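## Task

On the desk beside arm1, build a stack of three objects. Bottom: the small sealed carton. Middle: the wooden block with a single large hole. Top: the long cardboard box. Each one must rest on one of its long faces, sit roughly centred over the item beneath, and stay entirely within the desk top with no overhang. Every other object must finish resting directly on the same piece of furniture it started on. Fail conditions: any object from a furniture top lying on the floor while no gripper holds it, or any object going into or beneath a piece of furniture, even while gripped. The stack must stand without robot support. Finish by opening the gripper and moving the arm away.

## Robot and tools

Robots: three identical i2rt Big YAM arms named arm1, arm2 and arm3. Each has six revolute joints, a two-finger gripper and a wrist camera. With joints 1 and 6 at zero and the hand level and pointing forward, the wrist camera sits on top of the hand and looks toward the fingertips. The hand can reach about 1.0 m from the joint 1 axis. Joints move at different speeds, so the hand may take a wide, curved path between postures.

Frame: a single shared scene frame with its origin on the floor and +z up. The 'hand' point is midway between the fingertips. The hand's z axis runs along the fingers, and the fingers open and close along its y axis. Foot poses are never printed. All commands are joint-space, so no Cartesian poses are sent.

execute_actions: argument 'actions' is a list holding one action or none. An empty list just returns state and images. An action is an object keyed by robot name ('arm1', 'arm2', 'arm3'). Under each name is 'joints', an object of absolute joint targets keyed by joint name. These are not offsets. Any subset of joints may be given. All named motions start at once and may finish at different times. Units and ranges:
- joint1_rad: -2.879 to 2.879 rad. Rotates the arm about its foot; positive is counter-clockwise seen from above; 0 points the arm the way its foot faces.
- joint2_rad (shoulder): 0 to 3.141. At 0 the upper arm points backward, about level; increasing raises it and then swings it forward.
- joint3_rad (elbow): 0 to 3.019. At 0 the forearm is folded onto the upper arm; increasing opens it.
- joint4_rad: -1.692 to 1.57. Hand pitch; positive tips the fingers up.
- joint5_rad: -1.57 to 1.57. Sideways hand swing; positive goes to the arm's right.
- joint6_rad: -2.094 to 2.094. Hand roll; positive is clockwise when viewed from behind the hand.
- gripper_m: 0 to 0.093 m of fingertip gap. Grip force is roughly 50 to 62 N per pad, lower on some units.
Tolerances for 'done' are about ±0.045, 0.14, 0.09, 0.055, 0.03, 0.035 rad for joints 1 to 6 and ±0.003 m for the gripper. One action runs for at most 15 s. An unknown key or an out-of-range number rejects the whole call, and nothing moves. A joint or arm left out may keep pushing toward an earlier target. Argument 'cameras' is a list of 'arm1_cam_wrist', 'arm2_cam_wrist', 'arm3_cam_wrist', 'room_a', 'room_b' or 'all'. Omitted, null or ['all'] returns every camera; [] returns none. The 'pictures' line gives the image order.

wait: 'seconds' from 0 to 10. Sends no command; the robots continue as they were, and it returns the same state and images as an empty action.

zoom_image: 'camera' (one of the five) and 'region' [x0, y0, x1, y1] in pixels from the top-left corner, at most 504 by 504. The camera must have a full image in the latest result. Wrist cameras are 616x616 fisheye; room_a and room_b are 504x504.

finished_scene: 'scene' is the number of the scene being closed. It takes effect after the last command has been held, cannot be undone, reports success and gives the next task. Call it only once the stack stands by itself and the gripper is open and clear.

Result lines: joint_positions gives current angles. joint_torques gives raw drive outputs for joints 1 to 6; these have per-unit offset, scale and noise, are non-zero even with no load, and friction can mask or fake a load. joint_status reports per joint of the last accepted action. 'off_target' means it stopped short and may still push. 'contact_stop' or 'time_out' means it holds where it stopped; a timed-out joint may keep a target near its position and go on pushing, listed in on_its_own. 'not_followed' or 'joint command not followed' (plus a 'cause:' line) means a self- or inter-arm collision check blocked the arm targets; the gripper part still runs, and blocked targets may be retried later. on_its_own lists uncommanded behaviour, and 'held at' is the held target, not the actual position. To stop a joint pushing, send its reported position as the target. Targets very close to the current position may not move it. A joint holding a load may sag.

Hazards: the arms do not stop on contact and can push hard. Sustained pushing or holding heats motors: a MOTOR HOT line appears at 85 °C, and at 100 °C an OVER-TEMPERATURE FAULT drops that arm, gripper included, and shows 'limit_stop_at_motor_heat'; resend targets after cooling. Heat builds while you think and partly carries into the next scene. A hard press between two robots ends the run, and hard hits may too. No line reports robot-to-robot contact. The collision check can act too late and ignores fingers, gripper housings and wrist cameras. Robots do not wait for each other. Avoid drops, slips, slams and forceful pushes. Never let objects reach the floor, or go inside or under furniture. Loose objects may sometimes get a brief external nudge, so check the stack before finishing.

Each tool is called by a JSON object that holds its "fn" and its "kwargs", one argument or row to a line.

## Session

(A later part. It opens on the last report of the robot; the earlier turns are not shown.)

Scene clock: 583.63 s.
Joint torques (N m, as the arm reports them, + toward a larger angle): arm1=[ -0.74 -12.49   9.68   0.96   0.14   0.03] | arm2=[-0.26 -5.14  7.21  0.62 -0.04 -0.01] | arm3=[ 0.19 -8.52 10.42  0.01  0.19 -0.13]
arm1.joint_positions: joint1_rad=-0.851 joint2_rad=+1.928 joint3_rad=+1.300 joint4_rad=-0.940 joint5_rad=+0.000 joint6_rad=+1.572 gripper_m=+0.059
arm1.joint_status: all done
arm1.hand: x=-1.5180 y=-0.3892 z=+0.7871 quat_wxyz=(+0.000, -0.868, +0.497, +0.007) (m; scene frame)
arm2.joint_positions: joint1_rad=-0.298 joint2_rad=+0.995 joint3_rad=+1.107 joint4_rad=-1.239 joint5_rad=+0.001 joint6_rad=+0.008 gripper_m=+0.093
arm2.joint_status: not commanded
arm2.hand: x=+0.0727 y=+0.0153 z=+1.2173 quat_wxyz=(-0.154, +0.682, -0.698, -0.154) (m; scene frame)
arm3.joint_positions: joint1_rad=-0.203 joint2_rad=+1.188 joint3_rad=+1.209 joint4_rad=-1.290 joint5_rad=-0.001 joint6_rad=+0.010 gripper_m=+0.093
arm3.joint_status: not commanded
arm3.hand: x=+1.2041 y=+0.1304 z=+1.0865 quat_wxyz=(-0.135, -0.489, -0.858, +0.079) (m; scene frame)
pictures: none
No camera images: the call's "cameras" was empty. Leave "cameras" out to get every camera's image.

{"fn": "execute_actions", "kwargs": {
  "actions": [
    {"arm1":{"joints":{"joint2_rad":1.925,"gripper_m":0.093}}}
  ],
  "cameras": ["arm1_cam_wrist"]
}}

{"fn": "execute_actions", "kwargs": {
  "actions": [
    {"arm1":{"joints":{"joint2_rad":1.82,"joint3_rad":1.43,"joint4_rad":-1.17}}}
  ],
  "cameras": ["arm1_cam_wrist"]
}}

Scene clock: 590.83 s.
Joint torques (N m, as the arm reports them, + toward a larger angle): arm1=[ -0.71 -15.07   9.72   0.94   0.13   0.03] | arm2=[-0.37 -4.9   7.24  0.64 -0.03 -0.01] | arm3=[ 0.24 -8.49 10.42  0.01  0.19 -0.13]
arm1.joint_positions: joint1_rad=-0.851 joint2_rad=+1.928 joint3_rad=+1.300 joint4_rad=-0.939 joint5_rad=+0.000 joint6_rad=+1.572 gripper_m=+0.093
arm1.joint_status: all done
arm1.hand: x=-1.5182 y=-0.3893 z=+0.7873 quat_wxyz=(-0.001, -0.868, +0.497, +0.008) (m; scene frame)
arm2.joint_positions: joint1_rad=-0.298 joint2_rad=+0.995 joint3_rad=+1.107 joint4_rad=-1.239 joint5_rad=+0.001 joint6_rad=+0.008 gripper_m=+0.093
arm2.joint_status: not commanded
arm2.hand: x=+0.0727 y=+0.0153 z=+1.2173 quat_wxyz=(-0.154, +0.682, -0.698, -0.154) (m; scene frame)
arm3.joint_positions: joint1_rad=-0.203 joint2_rad=+1.188 joint3_rad=+1.209 joint4_rad=-1.290 joint5_rad=-0.001 joint6_rad=+0.010 gripper_m=+0.093
arm3.joint_status: not commanded
arm3.hand: x=+1.2041 y=+0.1304 z=+1.0865 quat_wxyz=(-0.135, -0.489, -0.858, +0.079) (m; scene frame)
pictures: arm1_cam_wrist
Images, in order (width x height): arm1_cam_wrist 616x616.

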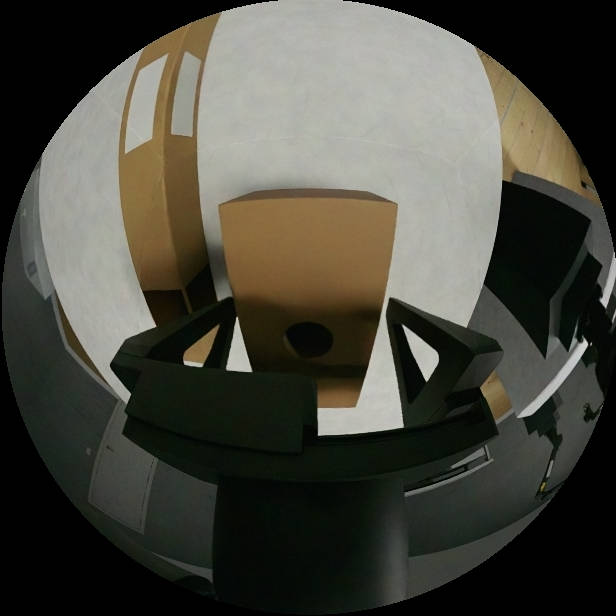

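Scene clock: 591.80 s.
Joint torques (N m, as the arm reports them, + toward a larger angle): arm1=[ -0.68 -12.62  12.18  -0.26   0.14   0.03] | arm2=[-0.75 -5.2   7.22  0.65 -0.06  0.02] | arm3=[ 0.21 -8.52 10.43  0.01  0.19 -0.13]
arm1.joint_positions: joint1_rad=-0.851 joint2_rad=+1.799 joint3_rad=+1.407 joint4_rad=-1.155 joint5_rad=+0.000 joint6_rad=+1.572 gripper_m=+0.093
arm1.joint_status: all done
arm1.hand: x=-1.5211 y=-0.3924 z=+0.8883 quat_wxyz=(-0.009, -0.868, +0.497, +0.013) (m; scene frame)
arm2.joint_positions: joint1_rad=-0.298 joint2_rad=+0.995 joint3_rad=+1.107 joint4_rad=-1.239 joint5_rad=+0.001 joint6_rad=+0.008 gripper_m=+0.093
arm2.joint_status: not commanded
arm2.hand: x=+0.0727 y=+0.0153 z=+1.2173 quat_wxyz=(-0.154, +0.682, -0.698, -0.154) (m; scene frame)
arm3.joint_positions: joint1_rad=-0.203 joint2_rad=+1.188 joint3_rad=+1.209 joint4_rad=-1.290 joint5_rad=-0.001 joint6_rad=+0.010 gripper_m=+0.093
arm3.joint_status: not commanded
arm3.hand: x=+1.2041 y=+0.1304 z=+1.0865 quat_wxyz=(-0.135, -0.489, -0.858, +0.079) (m; scene frame)
pictures: arm1_cam_wrist
Images, in order (width x height): arm1_cam_wrist 616x616.

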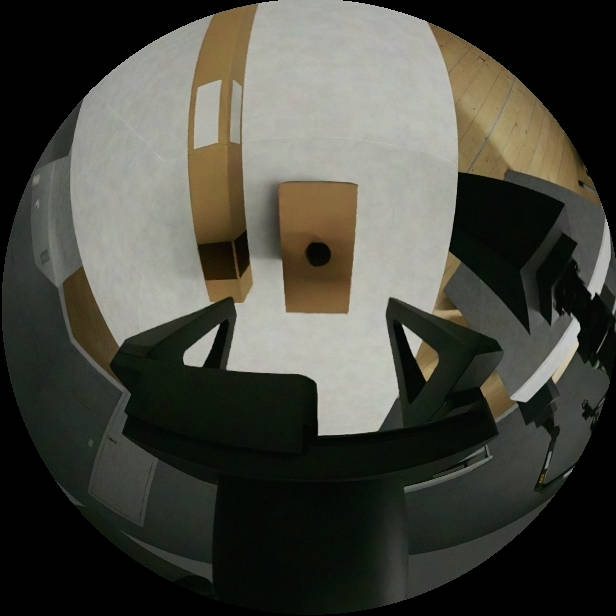

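{"fn": "execute_actions", "kwargs": {
  "actions": [
    {"arm1":{"joints":{"joint1_rad":-1.24,"joint2_rad":2.05,"joint3_rad":2.01,"joint4_rad":-1.5,"joint6_rad":-0.41}}}
  ],
  "cameras": ["arm1_cam_wrist"]
}}

Scene clock: 615.53 s.
Joint torques (N m, as the arm reports them, + toward a larger angle): arm1=[ -0.8  -17.63  13.73  -0.15  -0.09  -0.08] | arm2=[-0.66 -5.06  7.16  0.67 -0.03 -0.02] | arm3=[ 0.2  -8.53 10.44  0.01  0.19 -0.13]
arm1.joint_positions: joint1_rad=-1.233 joint2_rad=+2.038 joint3_rad=+1.977 joint4_rad=-1.485 joint5_rad=+0.002 joint6_rad=-0.400 gripper_m=+0.093
arm1.joint_status: all done
arm1.hand: x=-1.6944 y=-0.2188 z=+0.9686 quat_wxyz=(+0.008, -0.962, -0.272, +0.016) (m; scene frame)
arm2.joint_positions: joint1_rad=-0.298 joint2_rad=+0.995 joint3_rad=+1.107 joint4_rad=-1.239 joint5_rad=+0.001 joint6_rad=+0.008 gripper_m=+0.093
arm2.joint_status: not commanded
arm2.hand: x=+0.0727 y=+0.0153 z=+1.2173 quat_wxyz=(-0.154, +0.682, -0.698, -0.154) (m; scene frame)
arm3.joint_positions: joint1_rad=-0.203 joint2_rad=+1.188 joint3_rad=+1.209 joint4_rad=-1.290 joint5_rad=-0.001 joint6_rad=+0.010 gripper_m=+0.093
arm3.joint_status: not commanded
arm3.hand: x=+1.2041 y=+0.1304 z=+1.0865 quat_wxyz=(-0.135, -0.489, -0.858, +0.079) (m; scene frame)
pictures: arm1_cam_wrist
Images, in order (width x height): arm1_cam_wrist 616x616.

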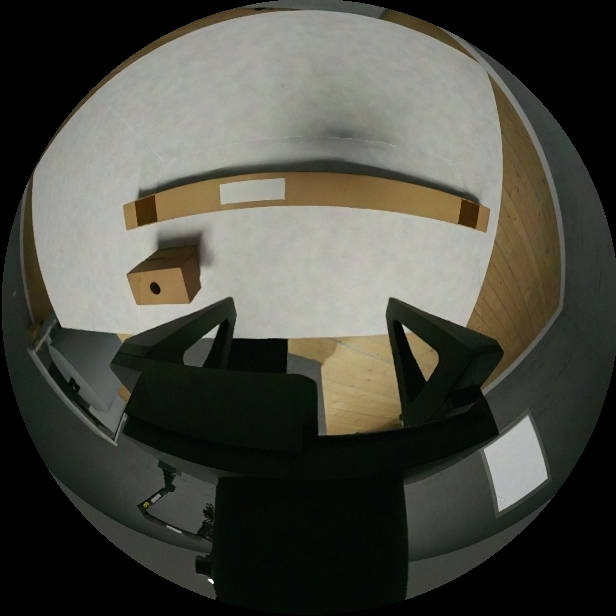

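{"fn": "execute_actions", "kwargs": {
  "actions": [
    {"arm1":{"joints":{"joint1_rad":-1.19,"joint2_rad":2.23,"joint3_rad":2.02,"joint4_rad":-1.29,"joint6_rad":1.237}}}
  ],
  "cameras": ["arm1_cam_wrist"]
}}

Scene clock: 627.27 s.
Joint torques (N m, as the arm reports them, + toward a larger angle): arm1=[ -0.28 -21.25  12.78   1.07   0.06   0.03] | arm2=[-0.21 -5.49  7.34  0.57 -0.05 -0.03] | arm3=[ 0.19 -8.51 10.43  0.01  0.19 -0.13]
arm1.joint_positions: joint1_rad=-1.189 joint2_rad=+2.239 joint3_rad=+1.995 joint4_rad=-1.306 joint5_rad=+0.002 joint6_rad=+1.227 gripper_m=+0.093
arm1.joint_status: all done
arm1.hand: x=-1.7353 y=-0.2539 z=+0.8467 quat_wxyz=(-0.005, -0.869, +0.494, +0.015) (m; scene frame)
arm2.joint_positions: joint1_rad=-0.298 joint2_rad=+0.995 joint3_rad=+1.107 joint4_rad=-1.239 joint5_rad=+0.001 joint6_rad=+0.008 gripper_m=+0.093
arm2.joint_status: not commanded
arm2.hand: x=+0.0727 y=+0.0153 z=+1.2173 quat_wxyz=(-0.154, +0.682, -0.698, -0.154) (m; scene frame)
arm3.joint_positions: joint1_rad=-0.203 joint2_rad=+1.188 joint3_rad=+1.209 joint4_rad=-1.290 joint5_rad=-0.001 joint6_rad=+0.010 gripper_m=+0.093
arm3.joint_status: not commanded
arm3.hand: x=+1.2041 y=+0.1304 z=+1.0865 quat_wxyz=(-0.135, -0.489, -0.858, +0.079) (m; scene frame)
pictures: arm1_cam_wrist
Images, in order (width x height): arm1_cam_wrist 616x616.

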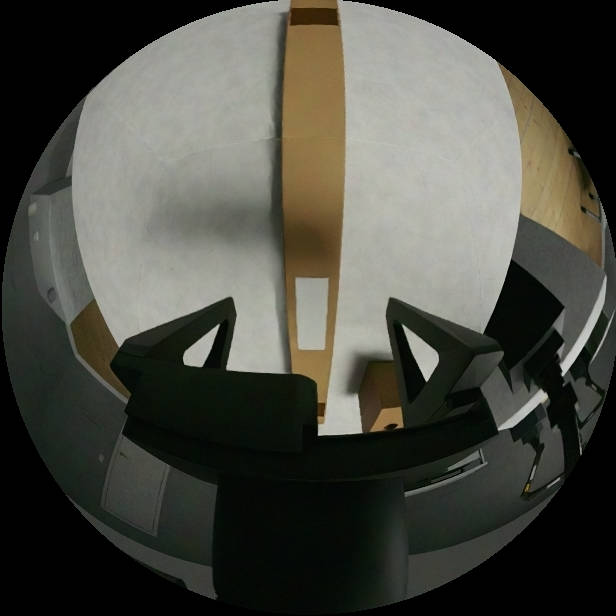

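{"fn": "execute_actions", "kwargs": {
  "actions": [
    {"arm1":{"joints":{"joint1_rad":-1.206,"joint2_rad":2.39,"joint4_rad":-1.155}}}
  ],
  "cameras": ["arm1_cam_wrist"]
}}

Scene clock: 632.10 s.
Joint torques (N m, as the arm reports them, + toward a larger angle): arm1=[ -1.04 -21.91  12.18   1.     0.06   0.04] | arm2=[ 0.13 -5.22  7.23  0.58 -0.05  0.02] | arm3=[ 0.2  -8.51 10.43  0.01  0.19 -0.13]
arm1.joint_positions: joint1_rad=-1.197 joint2_rad=+2.394 joint3_rad=+1.997 joint4_rad=-1.170 joint5_rad=+0.002 joint6_rad=+1.228 gripper_m=+0.093
arm1.joint_status: all done
arm1.hand: x=-1.7504 y=-0.2503 z=+0.7439 quat_wxyz=(+0.000, -0.867, +0.498, +0.009) (m; scene frame)
arm2.joint_positions: joint1_rad=-0.298 joint2_rad=+0.995 joint3_rad=+1.107 joint4_rad=-1.239 joint5_rad=+0.001 joint6_rad=+0.008 gripper_m=+0.093
arm2.joint_status: not commanded
arm2.hand: x=+0.0727 y=+0.0153 z=+1.2173 quat_wxyz=(-0.154, +0.682, -0.698, -0.154) (m; scene frame)
arm3.joint_positions: joint1_rad=-0.203 joint2_rad=+1.188 joint3_rad=+1.209 joint4_rad=-1.290 joint5_rad=-0.001 joint6_rad=+0.010 gripper_m=+0.093
arm3.joint_status: not commanded
arm3.hand: x=+1.2041 y=+0.1304 z=+1.0865 quat_wxyz=(-0.135, -0.489, -0.858, +0.079) (m; scene frame)
pictures: arm1_cam_wrist
Images, in order (width x height): arm1_cam_wrist 616x616.

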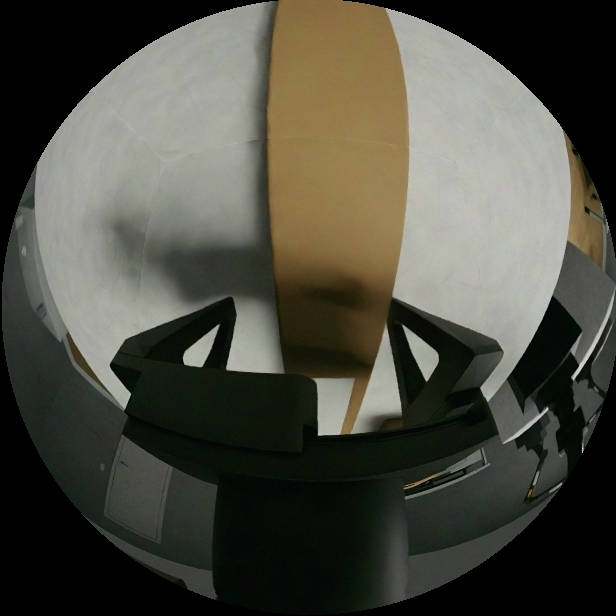

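{"fn": "execute_actions", "kwargs": {
  "actions": [
    {"arm1":{"joints":{"gripper_m":0.03}}}
  ],
  "cameras": []
}}

{"fn": "execute_actions", "kwargs": {
  "actions": [
    {"arm1":{"joints":{"joint2_rad":2.14,"joint4_rad":-1.44}}}
  ],
  "cameras": ["arm1_cam_wrist","room_a"]
}}

Scene clock: 639.97 s.
Joint torques (N m, as the arm reports them, + toward a larger angle): arm1=[ -0.98 -21.74  12.14   0.96   0.08   0.02] | arm2=[-0.47 -5.11  7.21  0.54 -0.03  0.  ] | arm3=[ 0.2  -8.54 10.43  0.02  0.19 -0.13]
arm1.joint_positions: joint1_rad=-1.197 joint2_rad=+2.394 joint3_rad=+1.997 joint4_rad=-1.169 joint5_rad=+0.001 joint6_rad=+1.230 gripper_m=+0.049
arm1.joint_status: gripper_m off_target (ended at +0.049, target +0.030)
arm1.hand: x=-1.7506 y=-0.2504 z=+0.7439 quat_wxyz=(+0.000, -0.867, +0.499, +0.009) (m; scene frame)
arm2.joint_positions: joint1_rad=-0.298 joint2_rad=+0.995 joint3_rad=+1.107 joint4_rad=-1.239 joint5_rad=+0.001 joint6_rad=+0.008 gripper_m=+0.093
arm2.joint_status: not commanded
arm2.hand: x=+0.0727 y=+0.0153 z=+1.2173 quat_wxyz=(-0.154, +0.682, -0.698, -0.154) (m; scene frame)
arm3.joint_positions: joint1_rad=-0.203 joint2_rad=+1.188 joint3_rad=+1.209 joint4_rad=-1.290 joint5_rad=-0.001 joint6_rad=+0.010 gripper_m=+0.093
arm3.joint_status: not commanded
arm3.hand: x=+1.2041 y=+0.1304 z=+1.0865 quat_wxyz=(-0.135, -0.489, -0.858, +0.079) (m; scene frame)
pictures: none
No camera images: the call's "cameras" was empty. Leave "cameras" out to get every camera's image.

Scene clock: 641.37 s.
Joint torques (N m, as the arm reports them, + toward a larger angle): arm1=[ -0.95 -18.1   12.09  -0.18   0.08   0.02] | arm2=[-0.38 -5.15  7.13  0.71 -0.08  0.03] | arm3=[ 0.24 -8.49 10.43  0.01  0.19 -0.13]
arm1.joint_positions: joint1_rad=-1.197 joint2_rad=+2.123 joint3_rad=+2.005 joint4_rad=-1.426 joint5_rad=+0.001 joint6_rad=+1.230 gripper_m=+0.049
arm1.joint_status: all done
arm1.hand: x=-1.7146 y=-0.2455 z=+0.9258 quat_wxyz=(-0.007, -0.867, +0.498, +0.017) (m; scene frame)
arm2.joint_positions: joint1_rad=-0.298 joint2_rad=+0.995 joint3_rad=+1.107 joint4_rad=-1.239 joint5_rad=+0.001 joint6_rad=+0.008 gripper_m=+0.093
arm2.joint_status: not commanded
arm2.hand: x=+0.0727 y=+0.0153 z=+1.2173 quat_wxyz=(-0.154, +0.682, -0.698, -0.154) (m; scene frame)
arm3.joint_positions: joint1_rad=-0.203 joint2_rad=+1.188 joint3_rad=+1.209 joint4_rad=-1.290 joint5_rad=-0.001 joint6_rad=+0.010 gripper_m=+0.093
arm3.joint_status: not commanded
arm3.hand: x=+1.2041 y=+0.1304 z=+1.0865 quat_wxyz=(-0.135, -0.489, -0.858, +0.079) (m; scene frame)
pictures: arm1_cam_wrist, room_a
Images, in order (width x height): arm1_cam_wrist 616x616, room_a 504x504.

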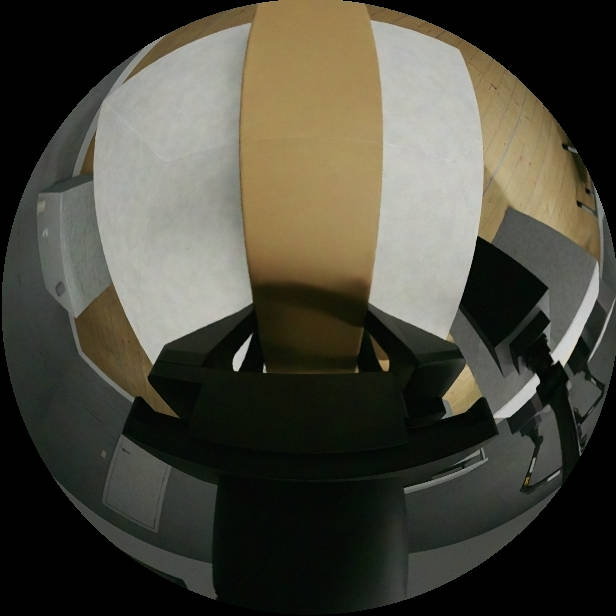

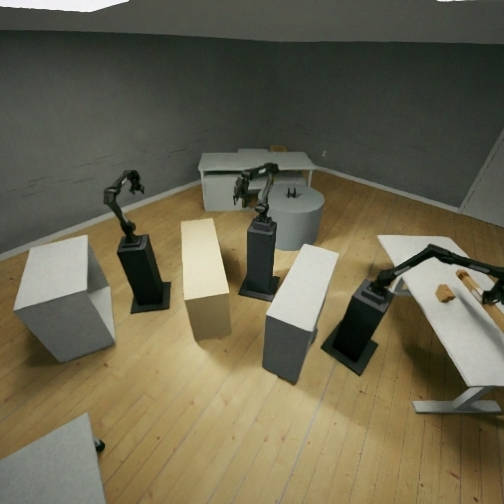

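{"fn": "execute_actions", "kwargs": {
  "actions": [
    {"arm1":{"joints":{"joint1_rad":-0.845,"joint2_rad":1.74,"joint3_rad":1.535,"joint4_rad":-1.34,"joint6_rad":1.58}}}
  ],
  "cameras": ["arm1_cam_wrist","room_a"]
}}

Scene clock: 654.43 s.
Joint torques (N m, as the arm reports them, + toward a larger angle): arm1=[  0.41 -12.52  10.81   0.81   0.18   0.03] | arm2=[-0.24 -4.94  7.2   0.66 -0.03  0.03] | arm3=[ 0.19 -8.51 10.43  0.01  0.19 -0.13]
arm1.joint_positions: joint1_rad=-0.855 joint2_rad=+1.723 joint3_rad=+1.534 joint4_rad=-1.350 joint5_rad=-0.001 joint6_rad=+1.571 gripper_m=+0.049
arm1.joint_status: all done
arm1.hand: x=-1.5183 y=-0.3901 z=+0.9728 quat_wxyz=(-0.013, -0.867, +0.498, +0.014) (m; scene frame)
arm2.joint_positions: joint1_rad=-0.298 joint2_rad=+0.995 joint3_rad=+1.107 joint4_rad=-1.239 joint5_rad=+0.001 joint6_rad=+0.008 gripper_m=+0.093
arm2.joint_status: not commanded
arm2.hand: x=+0.0727 y=+0.0153 z=+1.2173 quat_wxyz=(-0.154, +0.682, -0.698, -0.154) (m; scene frame)
arm3.joint_positions: joint1_rad=-0.203 joint2_rad=+1.188 joint3_rad=+1.209 joint4_rad=-1.290 joint5_rad=-0.001 joint6_rad=+0.010 gripper_m=+0.093
arm3.joint_status: not commanded
arm3.hand: x=+1.2041 y=+0.1304 z=+1.0865 quat_wxyz=(-0.135, -0.489, -0.858, +0.079) (m; scene frame)
pictures: arm1_cam_wrist, room_a
Images, in order (width x height): arm1_cam_wrist 616x616, room_a 504x504.

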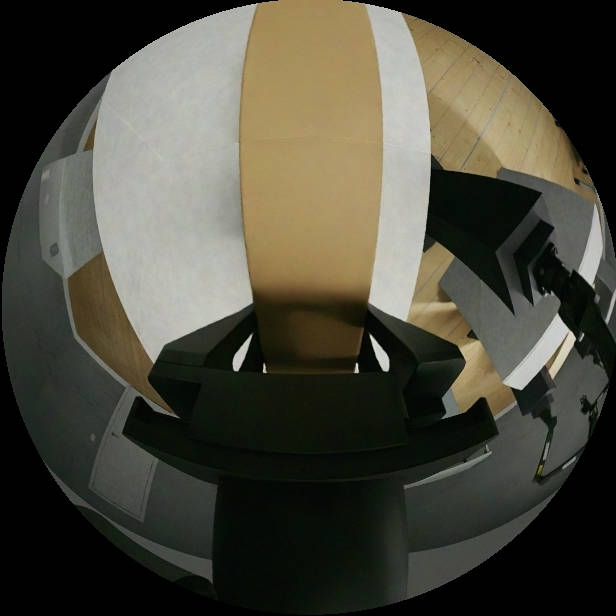

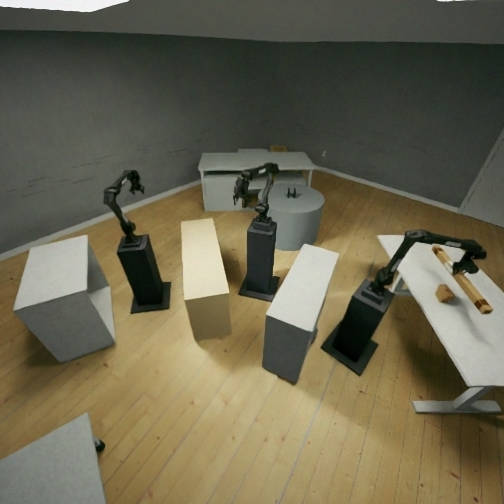

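{"fn": "execute_actions", "kwargs": {
  "actions": [
    {"arm1":{"joints":{"joint2_rad":1.83,"joint3_rad":1.378,"joint4_rad":-1.088}}}
  ],
  "cameras": ["room_a"]
}}

Scene clock: 662.77 s.
Joint torques (N m, as the arm reports them, + toward a larger angle): arm1=[  0.56 -15.41  11.12   0.94   0.18   0.04] | arm2=[-0.22 -5.33  7.38  0.62 -0.07  0.01] | arm3=[ 0.19 -8.52 10.43  0.    0.19 -0.13]
arm1.joint_positions: joint1_rad=-0.855 joint2_rad=+1.843 joint3_rad=+1.361 joint4_rad=-1.103 joint5_rad=-0.001 joint6_rad=+1.571 gripper_m=+0.049
arm1.joint_status: all done
arm1.hand: x=-1.5149 y=-0.3864 z=+0.8502 quat_wxyz=(+0.007, -0.867, +0.498, +0.003) (m; scene frame)
arm2.joint_positions: joint1_rad=-0.298 joint2_rad=+0.995 joint3_rad=+1.107 joint4_rad=-1.239 joint5_rad=+0.001 joint6_rad=+0.008 gripper_m=+0.093
arm2.joint_status: not commanded
arm2.hand: x=+0.0727 y=+0.0153 z=+1.2173 quat_wxyz=(-0.154, +0.682, -0.698, -0.154) (m; scene frame)
arm3.joint_positions: joint1_rad=-0.203 joint2_rad=+1.188 joint3_rad=+1.209 joint4_rad=-1.290 joint5_rad=-0.001 joint6_rad=+0.010 gripper_m=+0.093
arm3.joint_status: not commanded
arm3.hand: x=+1.2041 y=+0.1304 z=+1.0865 quat_wxyz=(-0.135, -0.489, -0.858, +0.079) (m; scene frame)
pictures: room_a
Images, in order (width x height): room_a 504x504.

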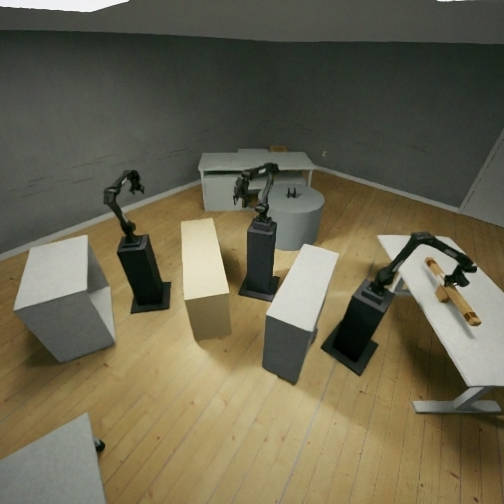

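{"fn": "execute_actions", "kwargs": {
  "actions": [
    {"arm1":{"joints":{"joint2_rad":1.89,"joint4_rad":-1.055}}}
  ],
  "cameras": ["room_a"]
}}

{"fn": "zoom_image", "kwargs": {
  "camera": "room_a",
  "region": [400, 240, 504, 344]
}}

Scene clock: 667.50 s.
Joint torques (N m, as the arm reports them, + toward a larger angle): arm1=[  0.58 -12.36  11.13   0.92   0.09   0.04] | arm2=[-0.12 -5.35  7.29  0.76 -0.06  0.01] | arm3=[ 0.23 -8.52 10.43  0.02  0.19 -0.13]
arm1.joint_positions: joint1_rad=-0.855 joint2_rad=+1.859 joint3_rad=+1.361 joint4_rad=-1.069 joint5_rad=+0.001 joint6_rad=+1.571 gripper_m=+0.049
arm1.joint_status: all done
arm1.hand: x=-1.5215 y=-0.3898 z=+0.8418 quat_wxyz=(-0.001, -0.867, +0.498, +0.008) (m; scene frame)
arm2.joint_positions: joint1_rad=-0.298 joint2_rad=+0.995 joint3_rad=+1.107 joint4_rad=-1.239 joint5_rad=+0.001 joint6_rad=+0.008 gripper_m=+0.093
arm2.joint_status: not commanded
arm2.hand: x=+0.0727 y=+0.0153 z=+1.2173 quat_wxyz=(-0.154, +0.682, -0.698, -0.154) (m; scene frame)
arm3.joint_positions: joint1_rad=-0.203 joint2_rad=+1.188 joint3_rad=+1.209 joint4_rad=-1.290 joint5_rad=-0.001 joint6_rad=+0.010 gripper_m=+0.093
arm3.joint_status: not commanded
arm3.hand: x=+1.2041 y=+0.1304 z=+1.0865 quat_wxyz=(-0.135, -0.489, -0.858, +0.079) (m; scene frame)
pictures: room_a
Images, in order (width x height): room_a 504x504.

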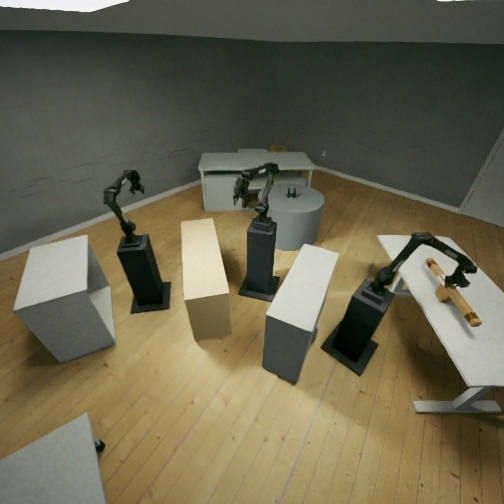

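Region (400, 240, 504, 344) of room_a's 504x504 image, scaled by 4.846, with more detail than that image has.

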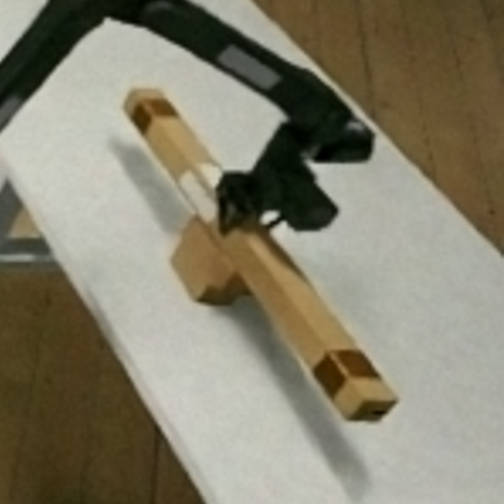

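Contact at the expected height. Release and lift.

{"fn": "execute_actions", "kwargs": {
  "actions": [
    {"arm1":{"joints":{"joint2_rad":1.855,"gripper_m":0.093}}}
  ],
  "cameras": ["arm1_cam_wrist"]
}}

{"fn": "execute_actions", "kwargs": {
  "actions": [
    {"arm1":{"joints":{"joint2_rad":1.75,"joint3_rad":1.55,"joint4_rad":-1.36}}}
  ],
  "cameras": ["arm1_cam_wrist","room_a"]
}}

Scene clock: 674.40 s.
Joint torques (N m, as the arm reports them, + toward a larger angle): arm1=[  0.61 -15.04  11.09   0.92   0.09   0.03] | arm2=[-0.13 -5.41  7.23  0.57 -0.08 -0.01] | arm3=[ 0.21 -8.53 10.42  0.01  0.19 -0.13]
arm1.joint_positions: joint1_rad=-0.855 joint2_rad=+1.859 joint3_rad=+1.361 joint4_rad=-1.068 joint5_rad=+0.001 joint6_rad=+1.572 gripper_m=+0.093
arm1.joint_status: all done
arm1.hand: x=-1.5217 y=-0.3899 z=+0.8422 quat_wxyz=(-0.001, -0.867, +0.498, +0.008) (m; scene frame)
arm2.joint_positions: joint1_rad=-0.298 joint2_rad=+0.995 joint3_rad=+1.107 joint4_rad=-1.239 joint5_rad=+0.001 joint6_rad=+0.008 gripper_m=+0.093
arm2.joint_status: not commanded
arm2.hand: x=+0.0727 y=+0.0153 z=+1.2173 quat_wxyz=(-0.154, +0.682, -0.698, -0.154) (m; scene frame)
arm3.joint_positions: joint1_rad=-0.203 joint2_rad=+1.188 joint3_rad=+1.209 joint4_rad=-1.290 joint5_rad=-0.001 joint6_rad=+0.010 gripper_m=+0.093
arm3.joint_status: not commanded
arm3.hand: x=+1.2041 y=+0.1304 z=+1.0865 quat_wxyz=(-0.135, -0.489, -0.858, +0.079) (m; scene frame)
pictures: arm1_cam_wrist
Images, in order (width x height): arm1_cam_wrist 616x616.

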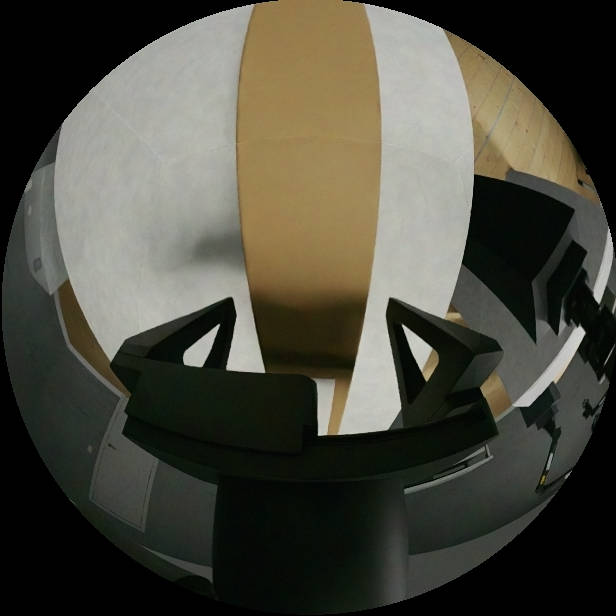

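Scene clock: 675.47 s.
Joint torques (N m, as the arm reports them, + toward a larger angle): arm1=[  0.57 -11.93  12.54  -0.25   0.09   0.03] | arm2=[-0.25 -5.02  7.21  0.6  -0.05 -0.01] | arm3=[ 0.21 -8.53 10.42  0.01  0.19 -0.13]
arm1.joint_positions: joint1_rad=-0.855 joint2_rad=+1.725 joint3_rad=+1.529 joint4_rad=-1.345 joint5_rad=+0.001 joint6_rad=+1.572 gripper_m=+0.093
arm1.joint_status: all done
arm1.hand: x=-1.5182 y=-0.3897 z=+0.9698 quat_wxyz=(-0.011, -0.867, +0.498, +0.014) (m; scene frame)
arm2.joint_positions: joint1_rad=-0.298 joint2_rad=+0.995 joint3_rad=+1.107 joint4_rad=-1.239 joint5_rad=+0.001 joint6_rad=+0.008 gripper_m=+0.093
arm2.joint_status: not commanded
arm2.hand: x=+0.0727 y=+0.0153 z=+1.2173 quat_wxyz=(-0.154, +0.682, -0.698, -0.154) (m; scene frame)
arm3.joint_positions: joint1_rad=-0.203 joint2_rad=+1.188 joint3_rad=+1.209 joint4_rad=-1.290 joint5_rad=-0.001 joint6_rad=+0.010 gripper_m=+0.093
arm3.joint_status: not commanded
arm3.hand: x=+1.2041 y=+0.1304 z=+1.0865 quat_wxyz=(-0.135, -0.489, -0.858, +0.079) (m; scene frame)
pictures: arm1_cam_wrist, room_a
Images, in order (width x height): arm1_cam_wrist 616x616, room_a 504x504.

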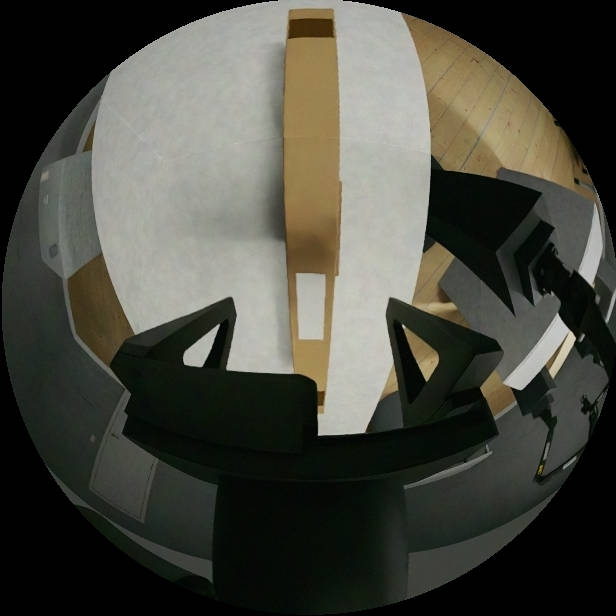

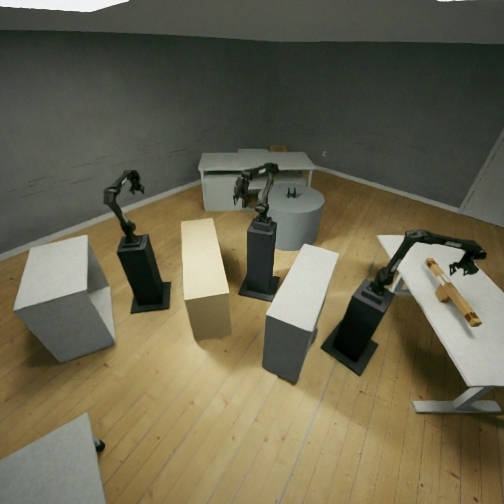

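Move clear with a side view to verify.

{"fn": "execute_actions", "kwargs": {
  "actions": [
    {"arm1":{"joints":{"joint2_rad":1.1,"joint3_rad":1.1,"joint4_rad":-0.9,"joint6_rad":0}}}
  ],
  "cameras": ["arm1_cam_wrist","room_b"]
}}

{"fn": "zoom_image", "kwargs": {
  "camera": "arm1_cam_wrist",
  "region": [180, 150, 440, 330]
}}

Scene clock: 682.30 s.
Joint torques (N m, as the arm reports them, + toward a larger angle): arm1=[ 0.65 -4.17 11.79  2.41 -0.02 -0.11] | arm2=[-0.63 -5.1   7.16  0.62 -0.02 -0.01] | arm3=[ 0.23 -8.52 10.42  0.01  0.19 -0.13]
arm1.joint_positions: joint1_rad=-0.855 joint2_rad=+1.086 joint3_rad=+1.102 joint4_rad=-0.919 joint5_rad=+0.001 joint6_rad=+0.010 gripper_m=+0.093
arm1.joint_status: all done
arm1.hand: x=-1.4397 y=-0.3458 z=+1.1058 quat_wxyz=(-0.082, -0.912, -0.244, +0.320) (m; scene frame)
arm2.joint_positions: joint1_rad=-0.298 joint2_rad=+0.995 joint3_rad=+1.107 joint4_rad=-1.239 joint5_rad=+0.001 joint6_rad=+0.008 gripper_m=+0.093
arm2.joint_status: not commanded
arm2.hand: x=+0.0727 y=+0.0153 z=+1.2173 quat_wxyz=(-0.154, +0.682, -0.698, -0.154) (m; scene frame)
arm3.joint_positions: joint1_rad=-0.203 joint2_rad=+1.188 joint3_rad=+1.209 joint4_rad=-1.290 joint5_rad=-0.001 joint6_rad=+0.010 gripper_m=+0.093
arm3.joint_status: not commanded
arm3.hand: x=+1.2041 y=+0.1304 z=+1.0865 quat_wxyz=(-0.135, -0.489, -0.858, +0.079) (m; scene frame)
pictures: arm1_cam_wrist, room_b
Images, in order (width x height): arm1_cam_wrist 616x616, room_b 504x504.

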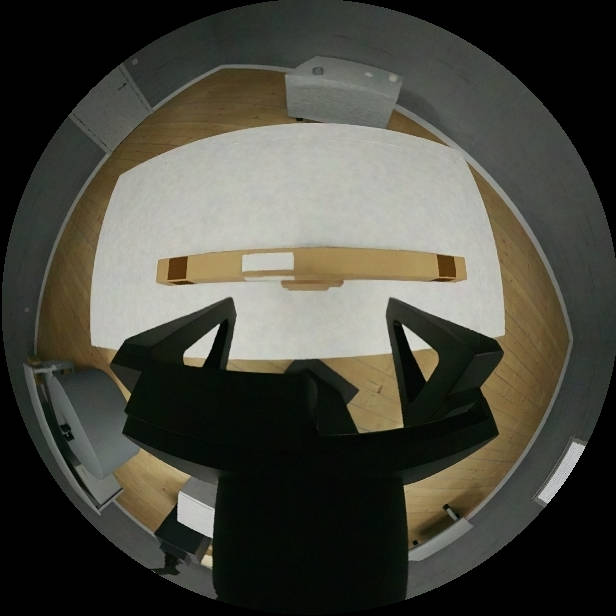

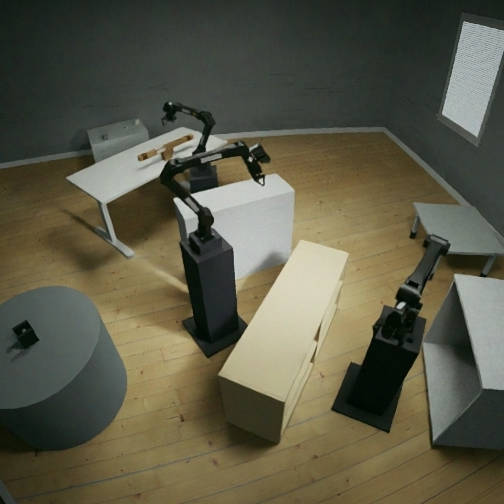

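Region (180, 150, 440, 330) of arm1_cam_wrist's 616x616 image, scaled by 1.938, with more detail than that image has; it fills the top 349 rows of this view, and the rest is white.

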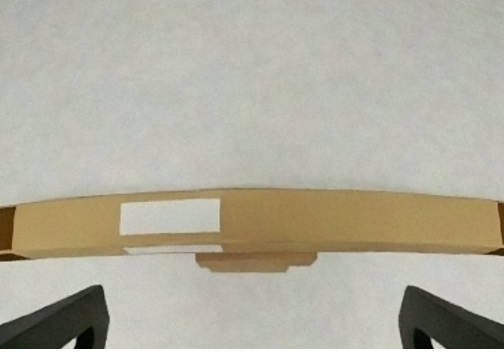

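{"fn": "finished_scene", "kwargs": {
  "scene": 1
}}

The scene is finished: the task was done.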